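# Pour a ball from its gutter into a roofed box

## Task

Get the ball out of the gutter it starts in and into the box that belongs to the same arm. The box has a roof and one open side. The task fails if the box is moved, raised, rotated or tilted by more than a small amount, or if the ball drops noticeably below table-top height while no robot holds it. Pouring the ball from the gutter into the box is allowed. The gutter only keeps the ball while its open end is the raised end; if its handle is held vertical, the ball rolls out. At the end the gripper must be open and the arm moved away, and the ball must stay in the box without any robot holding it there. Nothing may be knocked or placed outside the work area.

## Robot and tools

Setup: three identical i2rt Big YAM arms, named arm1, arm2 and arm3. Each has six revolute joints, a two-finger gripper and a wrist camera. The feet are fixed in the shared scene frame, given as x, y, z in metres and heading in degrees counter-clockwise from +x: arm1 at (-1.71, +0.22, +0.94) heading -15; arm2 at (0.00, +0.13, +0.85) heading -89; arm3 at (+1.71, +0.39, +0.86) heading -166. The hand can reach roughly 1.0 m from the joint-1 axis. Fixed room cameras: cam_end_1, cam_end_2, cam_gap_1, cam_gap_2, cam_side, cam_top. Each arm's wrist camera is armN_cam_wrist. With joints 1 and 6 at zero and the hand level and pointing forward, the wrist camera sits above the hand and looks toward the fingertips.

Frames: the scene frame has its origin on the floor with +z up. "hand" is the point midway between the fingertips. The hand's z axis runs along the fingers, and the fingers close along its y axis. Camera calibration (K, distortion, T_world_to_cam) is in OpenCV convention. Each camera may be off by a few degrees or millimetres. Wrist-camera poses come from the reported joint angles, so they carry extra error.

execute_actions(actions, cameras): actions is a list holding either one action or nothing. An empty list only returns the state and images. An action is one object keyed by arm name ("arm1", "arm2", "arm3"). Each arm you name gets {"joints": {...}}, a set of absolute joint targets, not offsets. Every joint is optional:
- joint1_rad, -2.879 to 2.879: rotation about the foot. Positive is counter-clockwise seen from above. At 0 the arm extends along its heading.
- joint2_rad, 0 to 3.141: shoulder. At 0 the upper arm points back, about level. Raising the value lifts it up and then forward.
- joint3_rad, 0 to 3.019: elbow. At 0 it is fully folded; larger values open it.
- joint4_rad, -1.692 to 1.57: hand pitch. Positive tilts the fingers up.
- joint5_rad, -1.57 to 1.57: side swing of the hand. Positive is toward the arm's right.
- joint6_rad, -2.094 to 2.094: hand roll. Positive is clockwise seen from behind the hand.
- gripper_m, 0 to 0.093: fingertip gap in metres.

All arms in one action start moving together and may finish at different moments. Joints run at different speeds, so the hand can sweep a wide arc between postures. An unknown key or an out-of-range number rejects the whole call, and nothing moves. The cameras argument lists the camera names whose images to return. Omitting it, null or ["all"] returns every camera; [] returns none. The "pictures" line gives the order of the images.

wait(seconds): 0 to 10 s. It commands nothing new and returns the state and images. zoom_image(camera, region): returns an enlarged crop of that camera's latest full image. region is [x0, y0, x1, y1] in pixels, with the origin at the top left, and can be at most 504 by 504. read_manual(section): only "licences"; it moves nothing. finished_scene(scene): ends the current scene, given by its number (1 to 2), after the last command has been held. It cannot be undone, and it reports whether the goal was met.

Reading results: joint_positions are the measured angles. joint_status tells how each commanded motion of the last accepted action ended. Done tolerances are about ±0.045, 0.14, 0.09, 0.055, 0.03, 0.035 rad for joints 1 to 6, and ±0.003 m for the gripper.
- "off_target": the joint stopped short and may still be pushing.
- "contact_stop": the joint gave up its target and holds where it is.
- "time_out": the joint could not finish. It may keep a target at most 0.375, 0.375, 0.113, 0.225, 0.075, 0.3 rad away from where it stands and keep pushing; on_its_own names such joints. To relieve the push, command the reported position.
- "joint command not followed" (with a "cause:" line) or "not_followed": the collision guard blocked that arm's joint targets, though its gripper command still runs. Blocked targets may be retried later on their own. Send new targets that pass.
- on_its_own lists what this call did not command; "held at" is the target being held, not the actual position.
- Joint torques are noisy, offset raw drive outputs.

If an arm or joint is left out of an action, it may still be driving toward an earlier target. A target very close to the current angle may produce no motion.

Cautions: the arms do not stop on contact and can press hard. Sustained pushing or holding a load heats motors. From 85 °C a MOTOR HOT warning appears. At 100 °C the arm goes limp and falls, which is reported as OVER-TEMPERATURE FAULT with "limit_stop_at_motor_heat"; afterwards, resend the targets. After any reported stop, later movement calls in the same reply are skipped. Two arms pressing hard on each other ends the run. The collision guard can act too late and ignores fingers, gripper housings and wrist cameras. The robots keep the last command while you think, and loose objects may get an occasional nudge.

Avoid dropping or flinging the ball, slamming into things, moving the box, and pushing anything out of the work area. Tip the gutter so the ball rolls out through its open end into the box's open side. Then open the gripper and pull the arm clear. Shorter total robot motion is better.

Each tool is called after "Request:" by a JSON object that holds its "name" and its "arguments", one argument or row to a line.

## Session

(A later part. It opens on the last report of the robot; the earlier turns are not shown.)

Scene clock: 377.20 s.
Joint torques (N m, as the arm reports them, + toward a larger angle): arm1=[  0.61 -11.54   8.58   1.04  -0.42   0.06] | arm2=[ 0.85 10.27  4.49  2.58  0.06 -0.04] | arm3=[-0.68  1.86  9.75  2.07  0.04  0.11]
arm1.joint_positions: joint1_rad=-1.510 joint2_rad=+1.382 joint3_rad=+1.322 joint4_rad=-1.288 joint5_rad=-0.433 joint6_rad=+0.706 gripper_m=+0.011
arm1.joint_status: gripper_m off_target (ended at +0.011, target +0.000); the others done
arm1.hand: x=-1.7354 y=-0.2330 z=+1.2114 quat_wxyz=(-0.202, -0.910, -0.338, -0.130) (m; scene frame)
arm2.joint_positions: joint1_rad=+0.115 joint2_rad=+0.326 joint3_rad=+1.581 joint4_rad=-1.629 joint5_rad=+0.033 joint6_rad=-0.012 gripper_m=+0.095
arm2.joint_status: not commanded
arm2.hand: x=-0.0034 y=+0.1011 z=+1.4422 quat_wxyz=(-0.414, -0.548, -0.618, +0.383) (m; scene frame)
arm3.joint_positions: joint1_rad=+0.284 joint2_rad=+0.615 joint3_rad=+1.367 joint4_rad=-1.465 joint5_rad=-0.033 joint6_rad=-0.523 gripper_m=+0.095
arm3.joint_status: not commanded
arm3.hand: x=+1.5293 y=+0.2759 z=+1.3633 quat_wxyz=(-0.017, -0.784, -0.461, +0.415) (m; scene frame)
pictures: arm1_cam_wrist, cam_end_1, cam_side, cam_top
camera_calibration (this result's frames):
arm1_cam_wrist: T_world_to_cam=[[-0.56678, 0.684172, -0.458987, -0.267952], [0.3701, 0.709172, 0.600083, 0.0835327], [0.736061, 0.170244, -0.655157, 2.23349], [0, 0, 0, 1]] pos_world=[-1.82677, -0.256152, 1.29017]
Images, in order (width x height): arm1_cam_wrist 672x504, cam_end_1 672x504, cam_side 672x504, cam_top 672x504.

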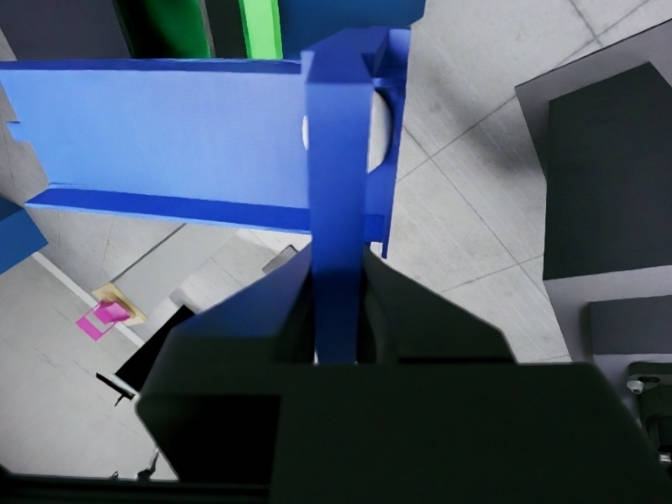

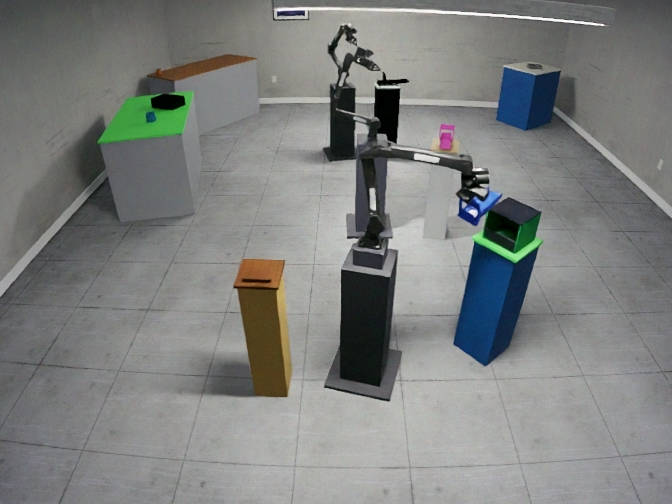

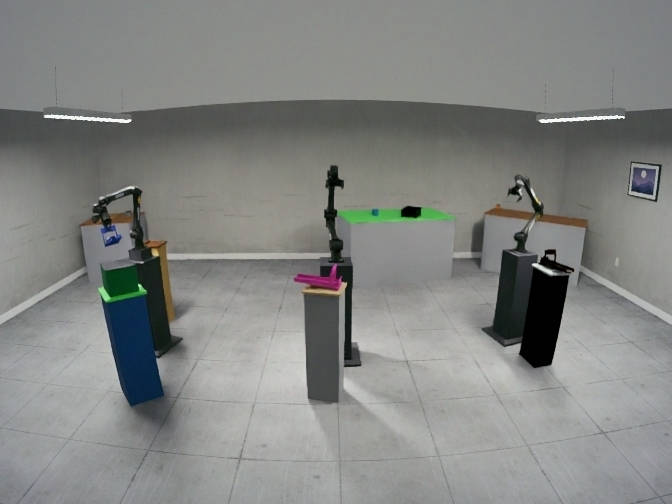

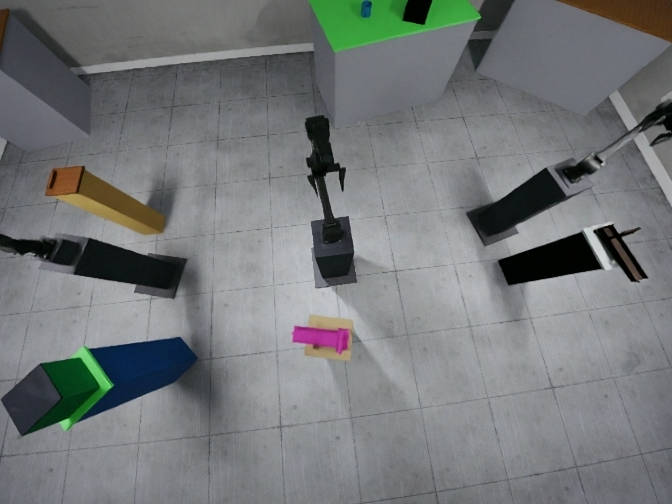

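Request:
{"name": "execute_actions", "arguments": {
  "actions": [
    {"arm1": {"joints": {"joint1_rad": -1.586, "joint2_rad": 1.455, "joint3_rad": 0.924, "joint4_rad": -0.836, "joint5_rad": -0.286, "joint6_rad": 0.631, "gripper_m": 0.0}}}
  ],
  "cameras": ["arm1_cam_wrist", "cam_end_1", "cam_side", "cam_top"]
}}

Scene clock: 448.77 s.
Joint torques (N m, as the arm reports them, + toward a larger angle): arm1=[  1.17 -11.68   8.21   1.42  -0.25  -0.07] | arm2=[ 0.45 10.19  4.43  2.4   0.08 -0.03] | arm3=[-0.28  1.76  9.82  1.97  0.05  0.08]
arm1.joint_positions: joint1_rad=-1.592 joint2_rad=+1.467 joint3_rad=+0.924 joint4_rad=-0.858 joint5_rad=-0.281 joint6_rad=+0.641 gripper_m=+0.011
arm1.joint_status: gripper_m off_target (ended at +0.011, target +0.000); the others done
arm1.hand: x=-1.7865 y=-0.1920 z=+1.0241 quat_wxyz=(-0.148, -0.932, -0.324, -0.068) (m; scene frame)
arm2.joint_positions: joint1_rad=+0.115 joint2_rad=+0.326 joint3_rad=+1.581 joint4_rad=-1.629 joint5_rad=+0.033 joint6_rad=-0.012 gripper_m=+0.095
arm2.joint_status: not commanded
arm2.hand: x=-0.0034 y=+0.1011 z=+1.4422 quat_wxyz=(-0.414, -0.548, -0.618, +0.383) (m; scene frame)
arm3.joint_positions: joint1_rad=+0.284 joint2_rad=+0.615 joint3_rad=+1.367 joint4_rad=-1.465 joint5_rad=-0.033 joint6_rad=-0.523 gripper_m=+0.095
arm3.joint_status: not commanded
arm3.hand: x=+1.5293 y=+0.2759 z=+1.3633 quat_wxyz=(-0.017, -0.784, -0.461, +0.415) (m; scene frame)
pictures: arm1_cam_wrist, cam_end_1, cam_side, cam_top
camera_calibration (this result's frames):
arm1_cam_wrist: T_world_to_cam=[[-0.58844, 0.741021, -0.32346, -0.577529], [0.493438, 0.646042, 0.582365, 0.412181], [0.640514, 0.183079, -0.745804, 2.06609], [0, 0, 0, 1]] pos_world=[-1.86659, -0.216584, 1.11405]
Images, in order (width x height): arm1_cam_wrist 672x504, cam_end_1 672x504, cam_side 672x504, cam_top 672x504.

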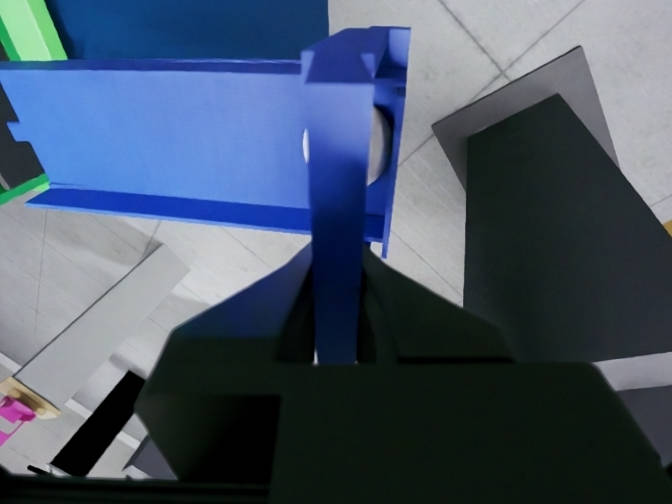

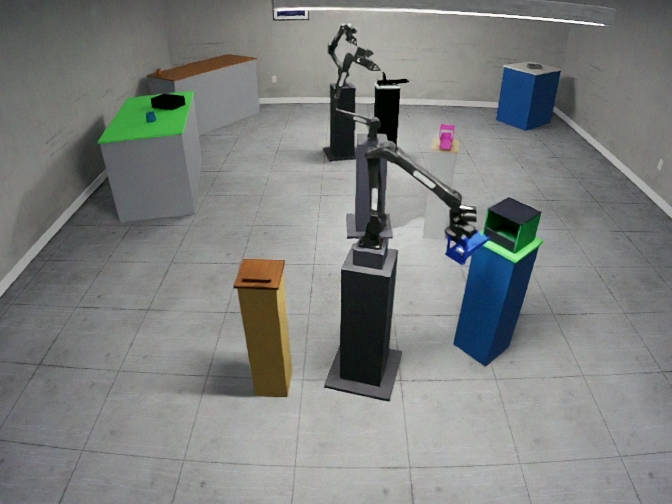

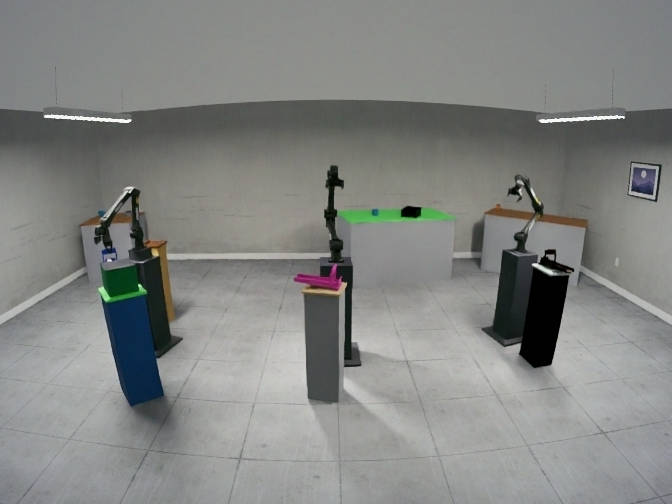

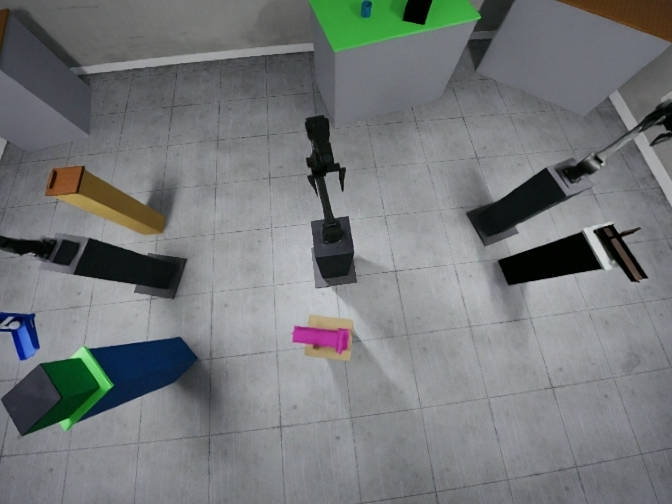

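Request:
{"name": "zoom_image", "arguments": {
  "camera": "cam_end_1",
  "region": [430, 170, 560, 290]
}}

Request:
{"name": "zoom_image", "arguments": {
  "camera": "cam_top",
  "region": [0, 290, 140, 450]
}}

Request:
{"name": "zoom_image", "arguments": {
  "camera": "arm1_cam_wrist",
  "region": [0, 0, 160, 240]
}}

Region (430, 170, 560, 290) of cam_end_1's 672x504 image, scaled by 3.877, with more detail than that image has; it fills the top 465 rows of this view, and the rest is white.

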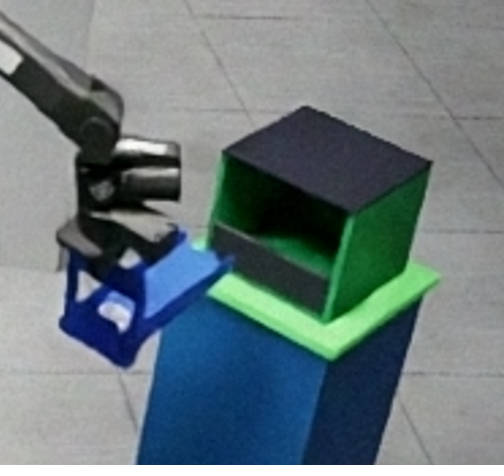

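Region (0, 290, 140, 450) of cam_top's 672x504 image, scaled by 3.150, with more detail than that image has; it fills the left 441 columns of this view, and the rest is white.

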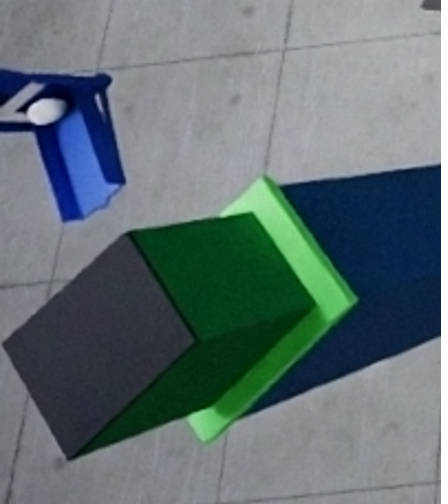

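Region (0, 0, 160, 240) of arm1_cam_wrist's 672x504 image, scaled by 2.100, with more detail than that image has.

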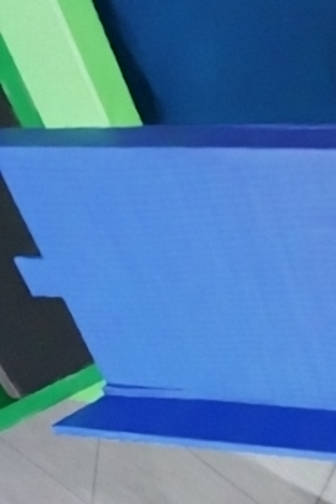

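Request:
{"name": "execute_actions", "arguments": {
  "actions": [
    {"arm1": {"joints": {"joint1_rad": -1.409, "joint2_rad": 1.592, "joint3_rad": 1.093, "joint4_rad": -0.821, "joint5_rad": -0.246, "joint6_rad": 0.81, "gripper_m": 0.0}}}
  ],
  "cameras": ["arm1_cam_wrist", "cam_end_1", "cam_top"]
}}

Request:
{"name": "zoom_image", "arguments": {
  "camera": "cam_end_1",
  "region": [430, 170, 560, 290]
}}

Request:
{"name": "zoom_image", "arguments": {
  "camera": "arm1_cam_wrist",
  "region": [0, 0, 200, 260]
}}

Scene clock: 534.20 s.
Joint torques (N m, as the arm reports them, + toward a larger angle): arm1=[ -0.19 -13.38  12.64   1.15  -0.1    0.11] | arm2=[ 0.64 10.01  4.47  2.51  0.09 -0.05] | arm3=[-1.02  1.99  9.76  2.12  0.02  0.13]
arm1.joint_positions: joint1_rad=-1.399 joint2_rad=+1.600 joint3_rad=+1.036 joint4_rad=-0.837 joint5_rad=-0.244 joint6_rad=+0.802 gripper_m=+0.011
arm1.joint_status: gripper_m off_target (ended at +0.011, target +0.000); the others done
arm1.hand: x=-1.7159 y=-0.2440 z=+1.0087 quat_wxyz=(-0.127, -0.929, -0.339, -0.077) (m; scene frame)
arm2.joint_positions: joint1_rad=+0.115 joint2_rad=+0.326 joint3_rad=+1.581 joint4_rad=-1.629 joint5_rad=+0.033 joint6_rad=-0.012 gripper_m=+0.095
arm2.joint_status: not commanded
arm2.hand: x=-0.0034 y=+0.1011 z=+1.4422 quat_wxyz=(-0.414, -0.548, -0.618, +0.383) (m; scene frame)
arm3.joint_positions: joint1_rad=+0.284 joint2_rad=+0.615 joint3_rad=+1.367 joint4_rad=-1.465 joint5_rad=-0.033 joint6_rad=-0.523 gripper_m=+0.095
arm3.joint_status: not commanded
arm3.hand: x=+1.5293 y=+0.2759 z=+1.3633 quat_wxyz=(-0.017, -0.784, -0.461, +0.415) (m; scene frame)
pictures: arm1_cam_wrist, cam_end_1, cam_top
camera_calibration (this result's frames):
arm1_cam_wrist: T_world_to_cam=[[-0.614481, 0.733437, -0.29066, -0.582039], [0.472683, 0.637239, 0.608684, 0.355595], [0.631652, 0.236635, -0.738255, 2.00906], [0, 0, 0, 1]] pos_world=[-1.79476, -0.275124, 1.09758]
Images, in order (width x height): arm1_cam_wrist 672x504, cam_end_1 672x504, cam_top 672x504.

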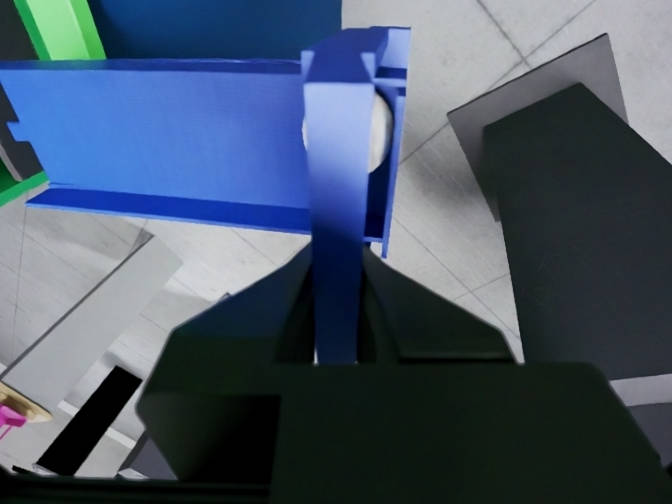

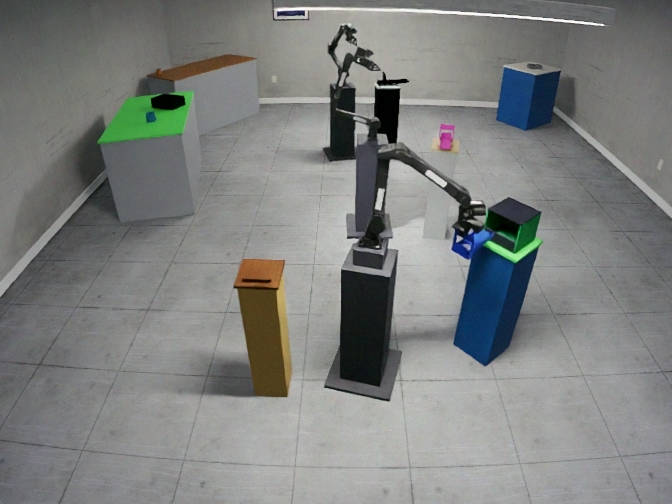

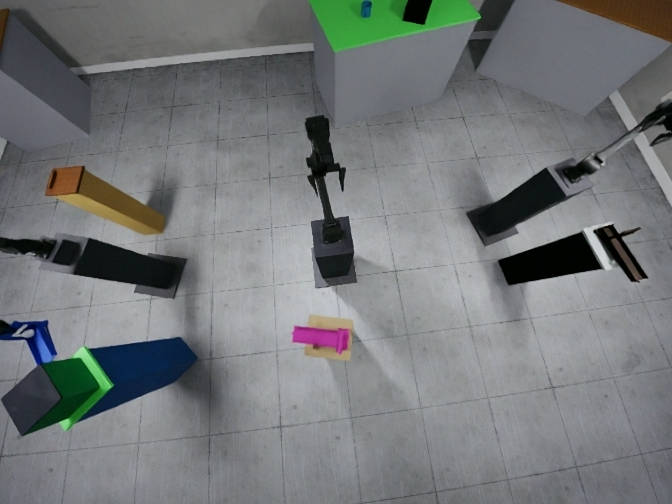

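Region (430, 170, 560, 290) of cam_end_1's 672x504 image, scaled by 3.877, with more detail than that image has; it fills the top 465 rows of this view, and the rest is white.

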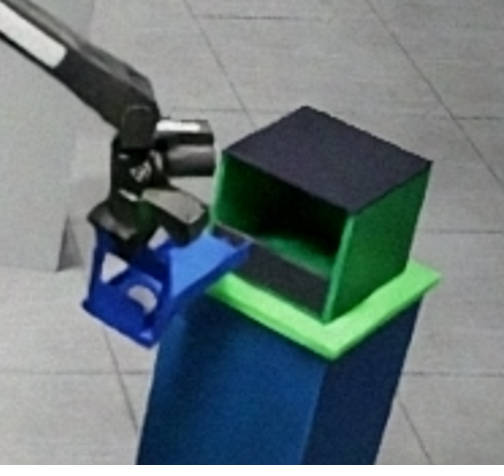

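Region (0, 0, 200, 260) of arm1_cam_wrist's 672x504 image, scaled by 1.938, with more detail than that image has; it fills the left 388 columns of this view, and the rest is white.

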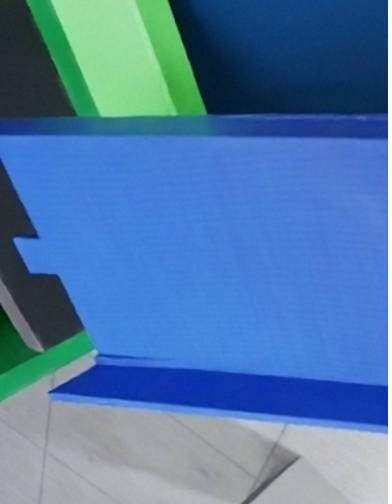

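Request:
{"name": "execute_actions", "arguments": {
  "actions": [],
  "cameras": ["cam_end_1"]
}}

Scene clock: 538.80 s.
Joint torques (N m, as the arm reports them, + toward a larger angle): arm1=[ -0.16 -13.33  12.63   1.16  -0.11   0.11] | arm2=[ 0.79  9.95  4.46  2.6   0.09 -0.05] | arm3=[-0.58  2.18  9.9   1.92  0.04  0.13]
arm1.joint_positions: joint1_rad=-1.399 joint2_rad=+1.600 joint3_rad=+1.036 joint4_rad=-0.837 joint5_rad=-0.244 joint6_rad=+0.802 gripper_m=+0.011
arm1.joint_status: gripper_m off_target (ended at +0.011, target +0.000); the others done
arm1.hand: x=-1.7159 y=-0.2440 z=+1.0087 quat_wxyz=(-0.127, -0.929, -0.339, -0.077) (m; scene frame)
arm2.joint_positions: joint1_rad=+0.115 joint2_rad=+0.326 joint3_rad=+1.581 joint4_rad=-1.629 joint5_rad=+0.033 joint6_rad=-0.012 gripper_m=+0.095
arm2.joint_status: not commanded
arm2.hand: x=-0.0034 y=+0.1011 z=+1.4422 quat_wxyz=(-0.414, -0.548, -0.618, +0.383) (m; scene frame)
arm3.joint_positions: joint1_rad=+0.284 joint2_rad=+0.615 joint3_rad=+1.367 joint4_rad=-1.465 joint5_rad=-0.033 joint6_rad=-0.523 gripper_m=+0.095
arm3.joint_status: not commanded
arm3.hand: x=+1.5293 y=+0.2759 z=+1.3633 quat_wxyz=(-0.017, -0.784, -0.461, +0.415) (m; scene frame)
pictures: cam_end_1
Images, in order (width x height): cam_end_1 672x504.

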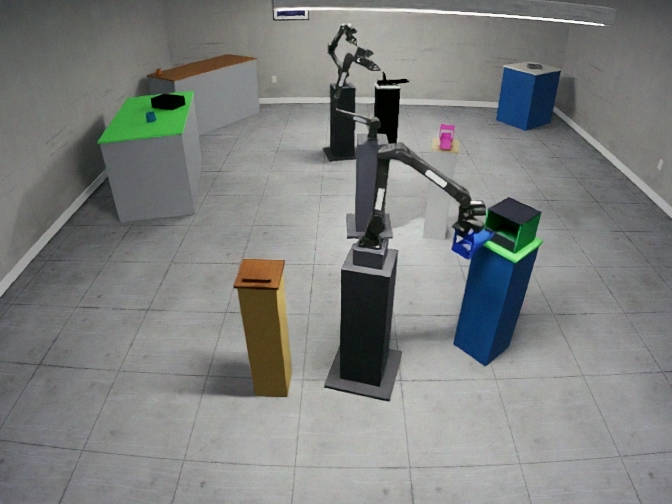

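Request:
{"name": "execute_actions", "arguments": {
  "actions": [
    {"arm1": {"joints": {"joint1_rad": -1.409, "joint2_rad": 1.592, "joint3_rad": 1.15, "joint4_rad": -0.821, "joint5_rad": -0.246, "joint6_rad": 0.81, "gripper_m": 0.0}}}
  ],
  "cameras": ["arm1_cam_wrist", "cam_end_1"]
}}

Request:
{"name": "zoom_image", "arguments": {
  "camera": "cam_end_1",
  "region": [430, 170, 560, 290]
}}

Scene clock: 552.23 s.
Joint torques (N m, as the arm reports them, + toward a larger angle): arm1=[ -0.2  -13.46  12.69   1.27  -0.11   0.09] | arm2=[ 0.37 10.57  4.5   2.43  0.06 -0.03] | arm3=[-0.8   1.98  9.85  2.02  0.05  0.12]
arm1.joint_positions: joint1_rad=-1.399 joint2_rad=+1.600 joint3_rad=+1.097 joint4_rad=-0.837 joint5_rad=-0.244 joint6_rad=+0.803 gripper_m=+0.011
arm1.joint_status: gripper_m off_target (ended at +0.011, target +0.000); the others done
arm1.hand: x=-1.7183 y=-0.2702 z=+1.0316 quat_wxyz=(-0.154, -0.925, -0.341, -0.064) (m; scene frame)
arm2.joint_positions: joint1_rad=+0.115 joint2_rad=+0.326 joint3_rad=+1.581 joint4_rad=-1.629 joint5_rad=+0.033 joint6_rad=-0.012 gripper_m=+0.095
arm2.joint_status: not commanded
arm2.hand: x=-0.0034 y=+0.1011 z=+1.4422 quat_wxyz=(-0.414, -0.548, -0.618, +0.383) (m; scene frame)
arm3.joint_positions: joint1_rad=+0.284 joint2_rad=+0.615 joint3_rad=+1.367 joint4_rad=-1.465 joint5_rad=-0.033 joint6_rad=-0.523 gripper_m=+0.095
arm3.joint_status: not commanded
arm3.hand: x=+1.5293 y=+0.2759 z=+1.3633 quat_wxyz=(-0.017, -0.784, -0.461, +0.415) (m; scene frame)
pictures: arm1_cam_wrist, cam_end_1
camera_calibration (this result's frames):
arm1_cam_wrist: T_world_to_cam=[[-0.615477, 0.715138, -0.331308, -0.522382], [0.476402, 0.672436, 0.566455, 0.418926], [0.627877, 0.190804, -0.754562, 2.03168], [0, 0, 0, 1]] pos_world=[-1.79674, -0.29578, 1.12266]
Images, in order (width x height): arm1_cam_wrist 672x504, cam_end_1 672x504.

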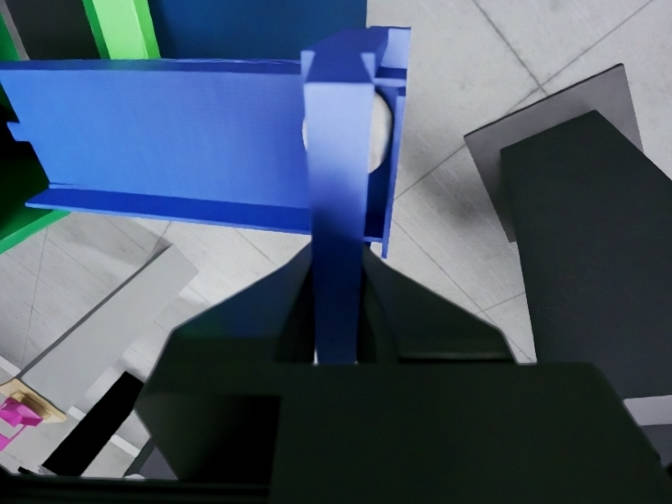

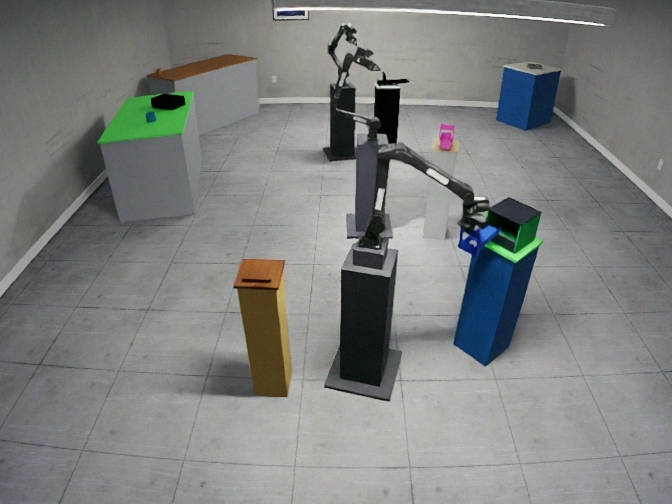

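Region (430, 170, 560, 290) of cam_end_1's 672x504 image, scaled by 3.877, with more detail than that image has; it fills the top 465 rows of this view, and the rest is white.

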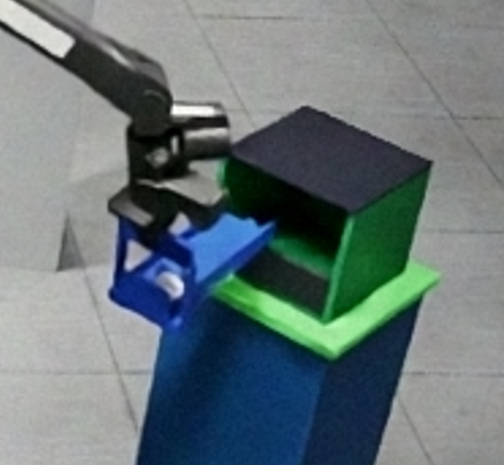

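Request:
{"name": "execute_actions", "arguments": {
  "actions": [
    {"arm1": {"joints": {"joint1_rad": -1.3, "joint2_rad": 1.725, "joint3_rad": 1.322, "joint4_rad": -0.825, "joint5_rad": -0.217, "joint6_rad": 0.92, "gripper_m": 0.0}}}
  ],
  "cameras": ["arm1_cam_wrist", "cam_end_1"]
}}

Request:
{"name": "zoom_image", "arguments": {
  "camera": "cam_end_1",
  "region": [430, 170, 560, 290]
}}

Scene clock: 558.60 s.
Joint torques (N m, as the arm reports them, + toward a larger angle): arm1=[ -0.12 -15.23  13.63   1.2   -0.07   0.11] | arm2=[ 0.73 10.23  4.51  2.55  0.06 -0.06] | arm3=[-0.37  1.97  9.77  2.06  0.03  0.13]
arm1.joint_positions: joint1_rad=-1.290 joint2_rad=+1.726 joint3_rad=+1.261 joint4_rad=-0.837 joint5_rad=-0.215 joint6_rad=+0.911 gripper_m=+0.011
arm1.joint_status: gripper_m off_target (ended at +0.011, target +0.000); the others done
arm1.hand: x=-1.6686 y=-0.3300 z=+1.0325 quat_wxyz=(-0.160, -0.924, -0.341, -0.060) (m; scene frame)
arm2.joint_positions: joint1_rad=+0.115 joint2_rad=+0.326 joint3_rad=+1.581 joint4_rad=-1.629 joint5_rad=+0.033 joint6_rad=-0.012 gripper_m=+0.095
arm2.joint_status: not commanded
arm2.hand: x=-0.0034 y=+0.1011 z=+1.4422 quat_wxyz=(-0.414, -0.548, -0.618, +0.383) (m; scene frame)
arm3.joint_positions: joint1_rad=+0.284 joint2_rad=+0.615 joint3_rad=+1.367 joint4_rad=-1.465 joint5_rad=-0.033 joint6_rad=-0.523 gripper_m=+0.095
arm3.joint_status: not commanded
arm3.hand: x=+1.5293 y=+0.2759 z=+1.3633 quat_wxyz=(-0.017, -0.784, -0.461, +0.415) (m; scene frame)
pictures: arm1_cam_wrist, cam_end_1
camera_calibration (this result's frames):
arm1_cam_wrist: T_world_to_cam=[[-0.615849, 0.711402, -0.33858, -0.443044], [0.478528, 0.679145, 0.556572, 0.450943], [0.625891, 0.180745, -0.758677, 2.0102], [0, 0, 0, 1]] pos_world=[-1.74681, -0.354407, 1.12411]
Images, in order (width x height): arm1_cam_wrist 672x504, cam_end_1 672x504.

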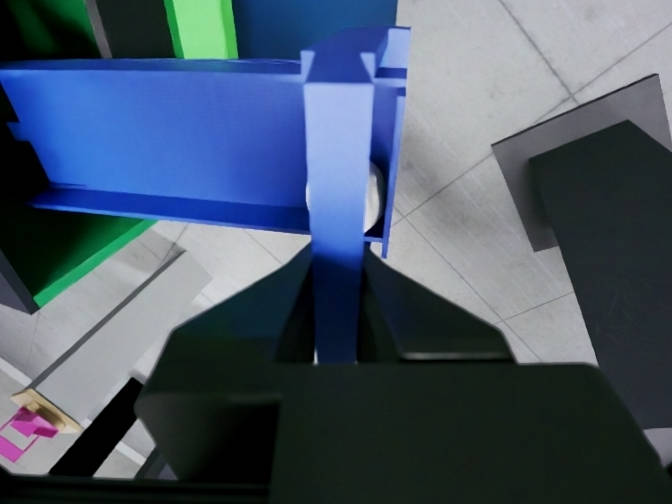

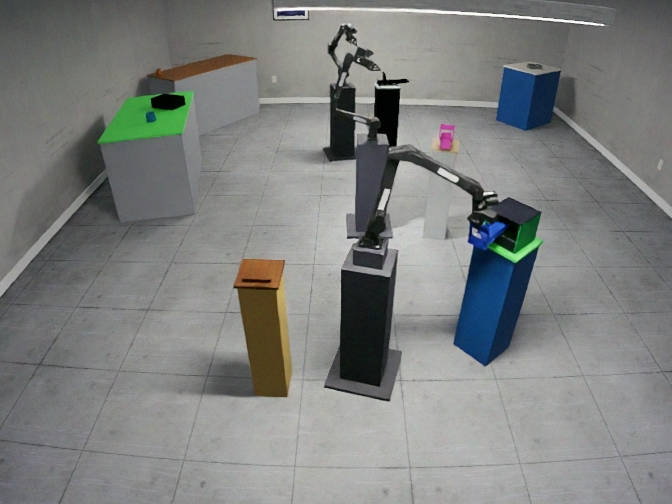

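Region (430, 170, 560, 290) of cam_end_1's 672x504 image, scaled by 3.877, with more detail than that image has; it fills the top 465 rows of this view, and the rest is white.

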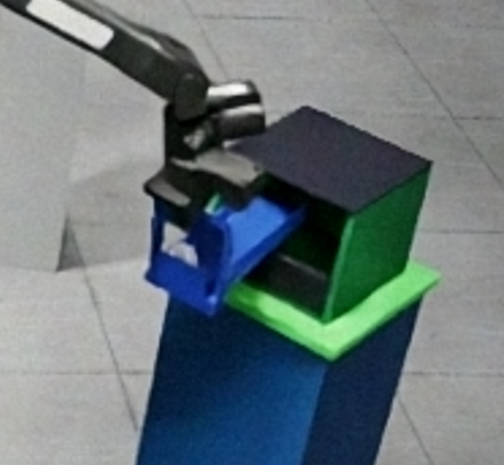

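Request:
{"name": "execute_actions", "arguments": {
  "actions": [
    {"arm1": {"joints": {"joint1_rad": -1.268, "joint2_rad": 1.766, "joint3_rad": 1.472, "joint4_rad": -1.048, "joint5_rad": -0.136, "joint6_rad": 0.942, "gripper_m": 0.0}}}
  ],
  "cameras": ["arm1_cam_wrist", "cam_end_1"]
}}

Request:
{"name": "zoom_image", "arguments": {
  "camera": "cam_end_1",
  "region": [430, 170, 560, 290]
}}

Scene clock: 599.40 s.
Joint torques (N m, as the arm reports them, + toward a larger angle): arm1=[  1.54 -16.42  13.4   -0.14   0.08   0.12] | arm2=[ 0.55 10.42  4.5   2.55  0.07 -0.04] | arm3=[-0.46  2.4   9.78  1.98  0.03  0.11]
arm1.joint_positions: joint1_rad=-1.278 joint2_rad=+1.766 joint3_rad=+1.417 joint4_rad=-1.035 joint5_rad=-0.137 joint6_rad=+0.933 gripper_m=+0.011
arm1.joint_status: gripper_m off_target (ended at +0.011, target +0.000); the others done
arm1.hand: x=-1.6749 y=-0.3431 z=+1.0609 quat_wxyz=(-0.109, -0.936, -0.332, -0.039) (m; scene frame)
arm2.joint_positions: joint1_rad=+0.115 joint2_rad=+0.326 joint3_rad=+1.581 joint4_rad=-1.629 joint5_rad=+0.033 joint6_rad=-0.012 gripper_m=+0.095
arm2.joint_status: not commanded
arm2.hand: x=-0.0034 y=+0.1011 z=+1.4422 quat_wxyz=(-0.414, -0.548, -0.618, +0.383) (m; scene frame)
arm3.joint_positions: joint1_rad=+0.284 joint2_rad=+0.615 joint3_rad=+1.367 joint4_rad=-1.465 joint5_rad=-0.033 joint6_rad=-0.523 gripper_m=+0.095
arm3.joint_status: not commanded
arm3.hand: x=+1.5293 y=+0.2759 z=+1.3633 quat_wxyz=(-0.017, -0.784, -0.461, +0.415) (m; scene frame)
pictures: arm1_cam_wrist, cam_end_1
camera_calibration (this result's frames):
arm1_cam_wrist: T_world_to_cam=[[-0.617228, 0.751845, -0.231858, -0.529715], [0.537151, 0.618005, 0.574054, 0.505719], [0.574889, 0.22978, -0.785305, 1.99766], [0, 0, 0, 1]] pos_world=[-1.74704, -0.373296, 1.15565]
Images, in order (width x height): arm1_cam_wrist 672x504, cam_end_1 672x504.

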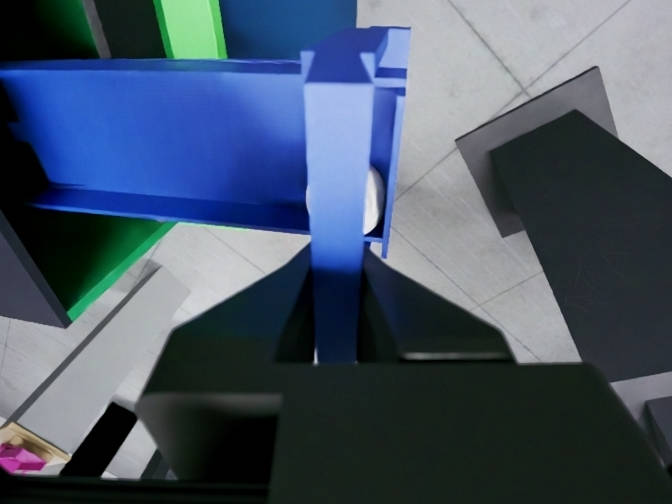

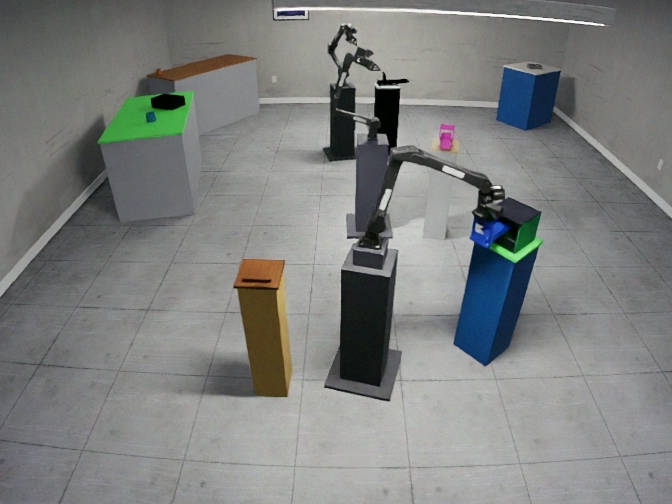

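Region (430, 170, 560, 290) of cam_end_1's 672x504 image, scaled by 3.877, with more detail than that image has; it fills the top 465 rows of this view, and the rest is white.

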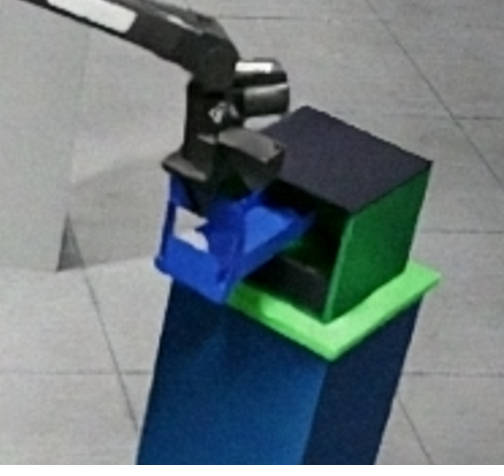

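Request:
{"name": "execute_actions", "arguments": {
  "actions": [
    {"arm1": {"joints": {"joint1_rad": -1.222, "joint2_rad": 1.831, "joint3_rad": 1.649, "joint4_rad": -1.26, "joint5_rad": -0.06, "joint6_rad": 0.972, "gripper_m": 0.0}}}
  ],
  "cameras": ["arm1_cam_wrist", "cam_end_1"]
}}

Request:
{"name": "zoom_image", "arguments": {
  "camera": "cam_end_1",
  "region": [430, 170, 560, 290]
}}

Scene clock: 606.60 s.
Joint torques (N m, as the arm reports them, + toward a larger angle): arm1=[  0.69 -17.    13.88  -0.37   0.14   0.14] | arm2=[ 0.77 10.55  4.5   2.49  0.07 -0.05] | arm3=[-0.45  1.57  9.85  1.95  0.04  0.09]
arm1.joint_positions: joint1_rad=-1.221 joint2_rad=+1.833 joint3_rad=+1.589 joint4_rad=-1.246 joint5_rad=-0.061 joint6_rad=+0.963 gripper_m=+0.011
arm1.joint_status: gripper_m off_target (ended at +0.011, target +0.000); the others done
arm1.hand: x=-1.6546 y=-0.3510 z=+1.0848 quat_wxyz=(-0.047, -0.938, -0.342, -0.021) (m; scene frame)
arm2.joint_positions: joint1_rad=+0.115 joint2_rad=+0.326 joint3_rad=+1.581 joint4_rad=-1.629 joint5_rad=+0.033 joint6_rad=-0.012 gripper_m=+0.095
arm2.joint_status: not commanded
arm2.hand: x=-0.0034 y=+0.1011 z=+1.4422 quat_wxyz=(-0.414, -0.548, -0.618, +0.383) (m; scene frame)
arm3.joint_positions: joint1_rad=+0.284 joint2_rad=+0.615 joint3_rad=+1.367 joint4_rad=-1.465 joint5_rad=-0.033 joint6_rad=-0.523 gripper_m=+0.095
arm3.joint_status: not commanded
arm3.hand: x=+1.5293 y=+0.2759 z=+1.3633 quat_wxyz=(-0.017, -0.784, -0.461, +0.415) (m; scene frame)
pictures: arm1_cam_wrist, cam_end_1
camera_calibration (this result's frames):
arm1_cam_wrist: T_world_to_cam=[[-0.643962, 0.757888, -0.104488, -0.685926], [0.571712, 0.567467, 0.59256, 0.505326], [0.508388, 0.321849, -0.798721, 1.94341], [0, 0, 0, 1]] pos_world=[-1.71862, -0.392386, 1.18114]
Images, in order (width x height): arm1_cam_wrist 672x504, cam_end_1 672x504.

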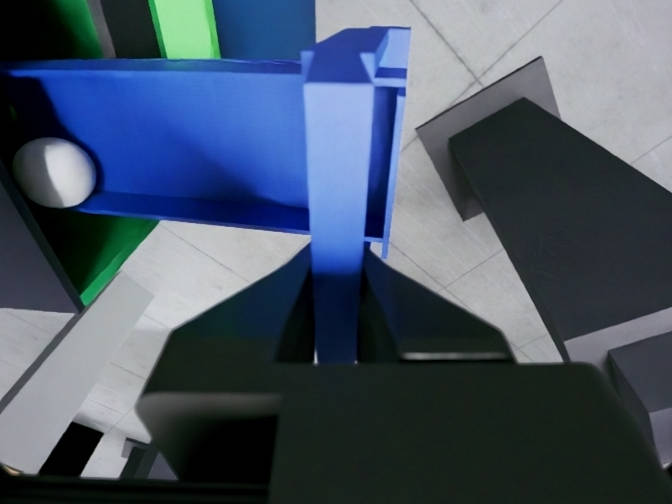

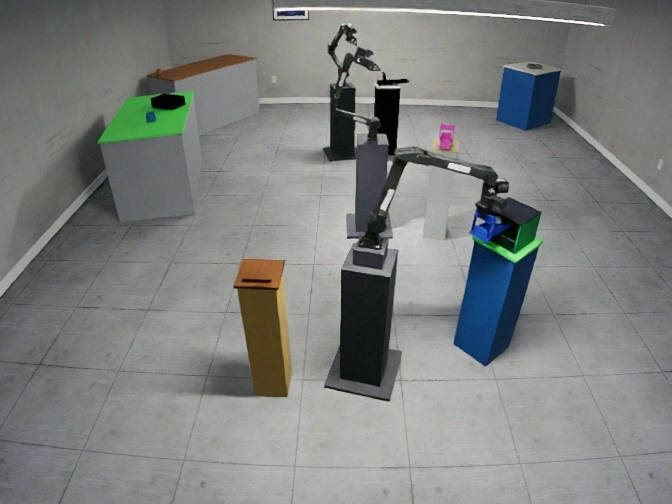

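Region (430, 170, 560, 290) of cam_end_1's 672x504 image, scaled by 3.877, with more detail than that image has; it fills the top 465 rows of this view, and the rest is white.

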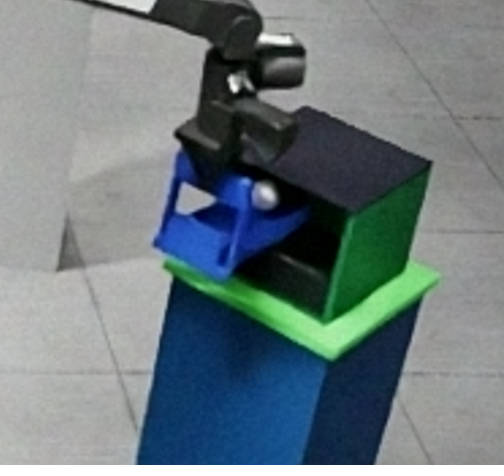

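The ball is rolling toward the open end. I'll check where it ended up.

Request:
{"name": "execute_actions", "arguments": {
  "actions": [],
  "cameras": ["arm1_cam_wrist", "cam_end_1"]
}}

Request:
{"name": "zoom_image", "arguments": {
  "camera": "cam_end_1",
  "region": [430, 170, 560, 290]
}}

Scene clock: 609.60 s.
Joint torques (N m, as the arm reports them, + toward a larger angle): arm1=[  0.53 -17.29  13.87  -0.37   0.12   0.13] | arm2=[ 0.57 10.47  4.53  2.55  0.09 -0.03] | arm3=[-0.45  1.77  9.82  2.09  0.03  0.11]
arm1.joint_positions: joint1_rad=-1.221 joint2_rad=+1.833 joint3_rad=+1.589 joint4_rad=-1.246 joint5_rad=-0.061 joint6_rad=+0.964 gripper_m=+0.011
arm1.joint_status: gripper_m off_target (ended at +0.011, target +0.000); the others done
arm1.hand: x=-1.6546 y=-0.3510 z=+1.0848 quat_wxyz=(-0.047, -0.939, -0.341, -0.021) (m; scene frame)
arm2.joint_positions: joint1_rad=+0.115 joint2_rad=+0.326 joint3_rad=+1.581 joint4_rad=-1.629 joint5_rad=+0.033 joint6_rad=-0.012 gripper_m=+0.095
arm2.joint_status: not commanded
arm2.hand: x=-0.0034 y=+0.1011 z=+1.4422 quat_wxyz=(-0.414, -0.548, -0.618, +0.383) (m; scene frame)
arm3.joint_positions: joint1_rad=+0.284 joint2_rad=+0.615 joint3_rad=+1.367 joint4_rad=-1.465 joint5_rad=-0.033 joint6_rad=-0.523 gripper_m=+0.095
arm3.joint_status: not commanded
arm3.hand: x=+1.5293 y=+0.2759 z=+1.3633 quat_wxyz=(-0.017, -0.784, -0.461, +0.415) (m; scene frame)
pictures: arm1_cam_wrist, cam_end_1
camera_calibration (this result's frames):
arm1_cam_wrist: T_world_to_cam=[[-0.643672, 0.758135, -0.104486, -0.685361], [0.57191, 0.567234, 0.592591, 0.505539], [0.508533, 0.321678, -0.798698, 1.94357], [0, 0, 0, 1]] pos_world=[-1.71864, -0.392365, 1.18113]
Images, in order (width x height): arm1_cam_wrist 672x504, cam_end_1 672x504.

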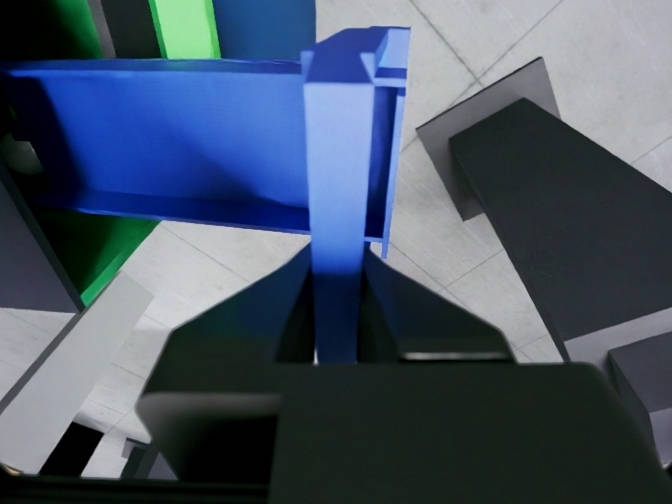

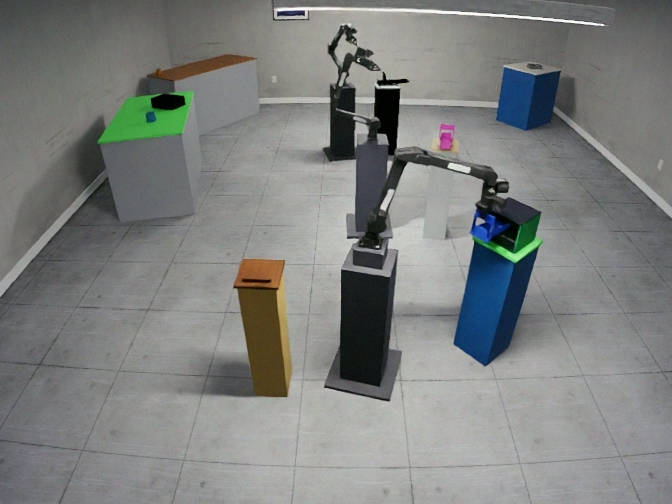

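Region (430, 170, 560, 290) of cam_end_1's 672x504 image, scaled by 3.877, with more detail than that image has; it fills the top 465 rows of this view, and the rest is white.

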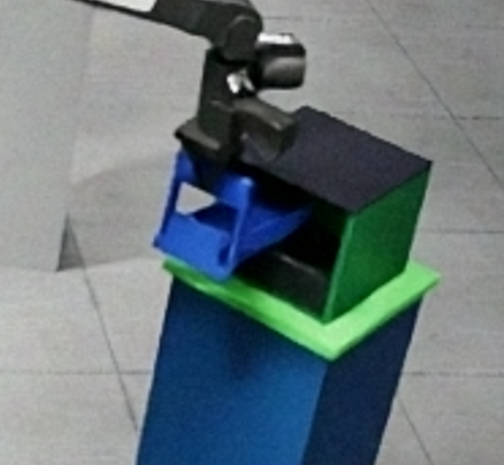

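Request:
{"name": "execute_actions", "arguments": {
  "actions": [
    {"arm1": {"joints": {"joint1_rad": -1.343, "joint2_rad": 1.63, "joint3_rad": 1.325, "joint4_rad": -1.18, "joint5_rad": -0.07, "joint6_rad": 0.846, "gripper_m": 0.0}}}
  ],
  "cameras": ["cam_end_1"]
}}

Request:
{"name": "zoom_image", "arguments": {
  "camera": "cam_end_1",
  "region": [430, 170, 560, 290]
}}

Scene clock: 637.97 s.
Joint torques (N m, as the arm reports them, + toward a larger angle): arm1=[  1.17 -13.5    8.48   0.87  -0.04  -0.02] | arm2=[ 0.71 10.32  4.53  2.48  0.08 -0.04] | arm3=[-0.45  2.07  9.76  1.96  0.05  0.09]
arm1.joint_positions: joint1_rad=-1.350 joint2_rad=+1.623 joint3_rad=+1.331 joint4_rad=-1.193 joint5_rad=-0.066 joint6_rad=+0.856 gripper_m=+0.011
arm1.joint_status: gripper_m off_target (ended at +0.011, target +0.000); the others done
arm1.hand: x=-1.7248 y=-0.2740 z=+1.0935 quat_wxyz=(-0.052, -0.942, -0.331, -0.017) (m; scene frame)
arm2.joint_positions: joint1_rad=+0.115 joint2_rad=+0.326 joint3_rad=+1.581 joint4_rad=-1.629 joint5_rad=+0.033 joint6_rad=-0.012 gripper_m=+0.095
arm2.joint_status: not commanded
arm2.hand: x=-0.0034 y=+0.1011 z=+1.4422 quat_wxyz=(-0.414, -0.548, -0.618, +0.383) (m; scene frame)
arm3.joint_positions: joint1_rad=+0.284 joint2_rad=+0.615 joint3_rad=+1.367 joint4_rad=-1.465 joint5_rad=-0.033 joint6_rad=-0.523 gripper_m=+0.095
arm3.joint_status: not commanded
arm3.hand: x=+1.5293 y=+0.2759 z=+1.3633 quat_wxyz=(-0.017, -0.784, -0.461, +0.415) (m; scene frame)
pictures: cam_end_1
Images, in order (width x height): cam_end_1 672x504.

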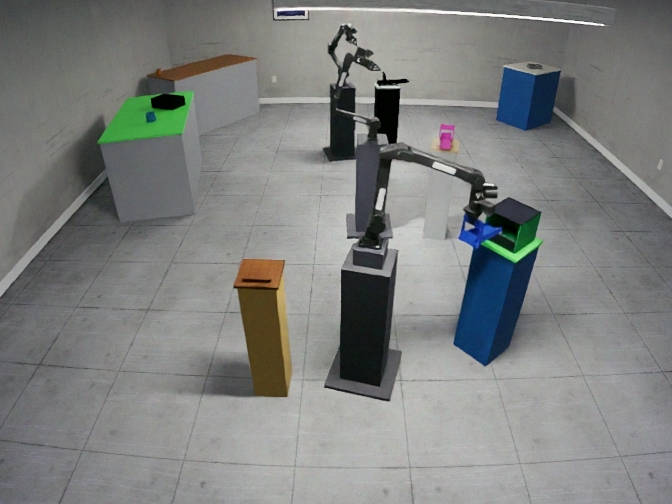

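Region (430, 170, 560, 290) of cam_end_1's 672x504 image, scaled by 3.877, with more detail than that image has; it fills the top 465 rows of this view, and the rest is white.

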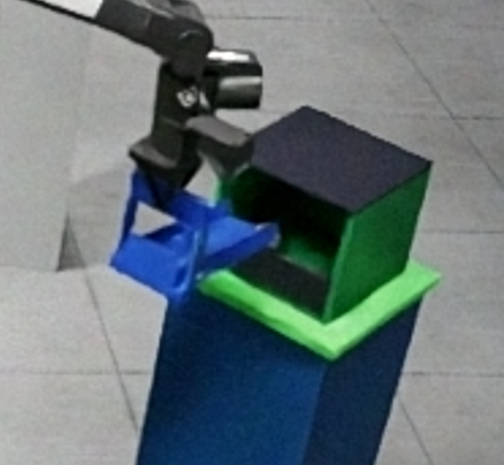

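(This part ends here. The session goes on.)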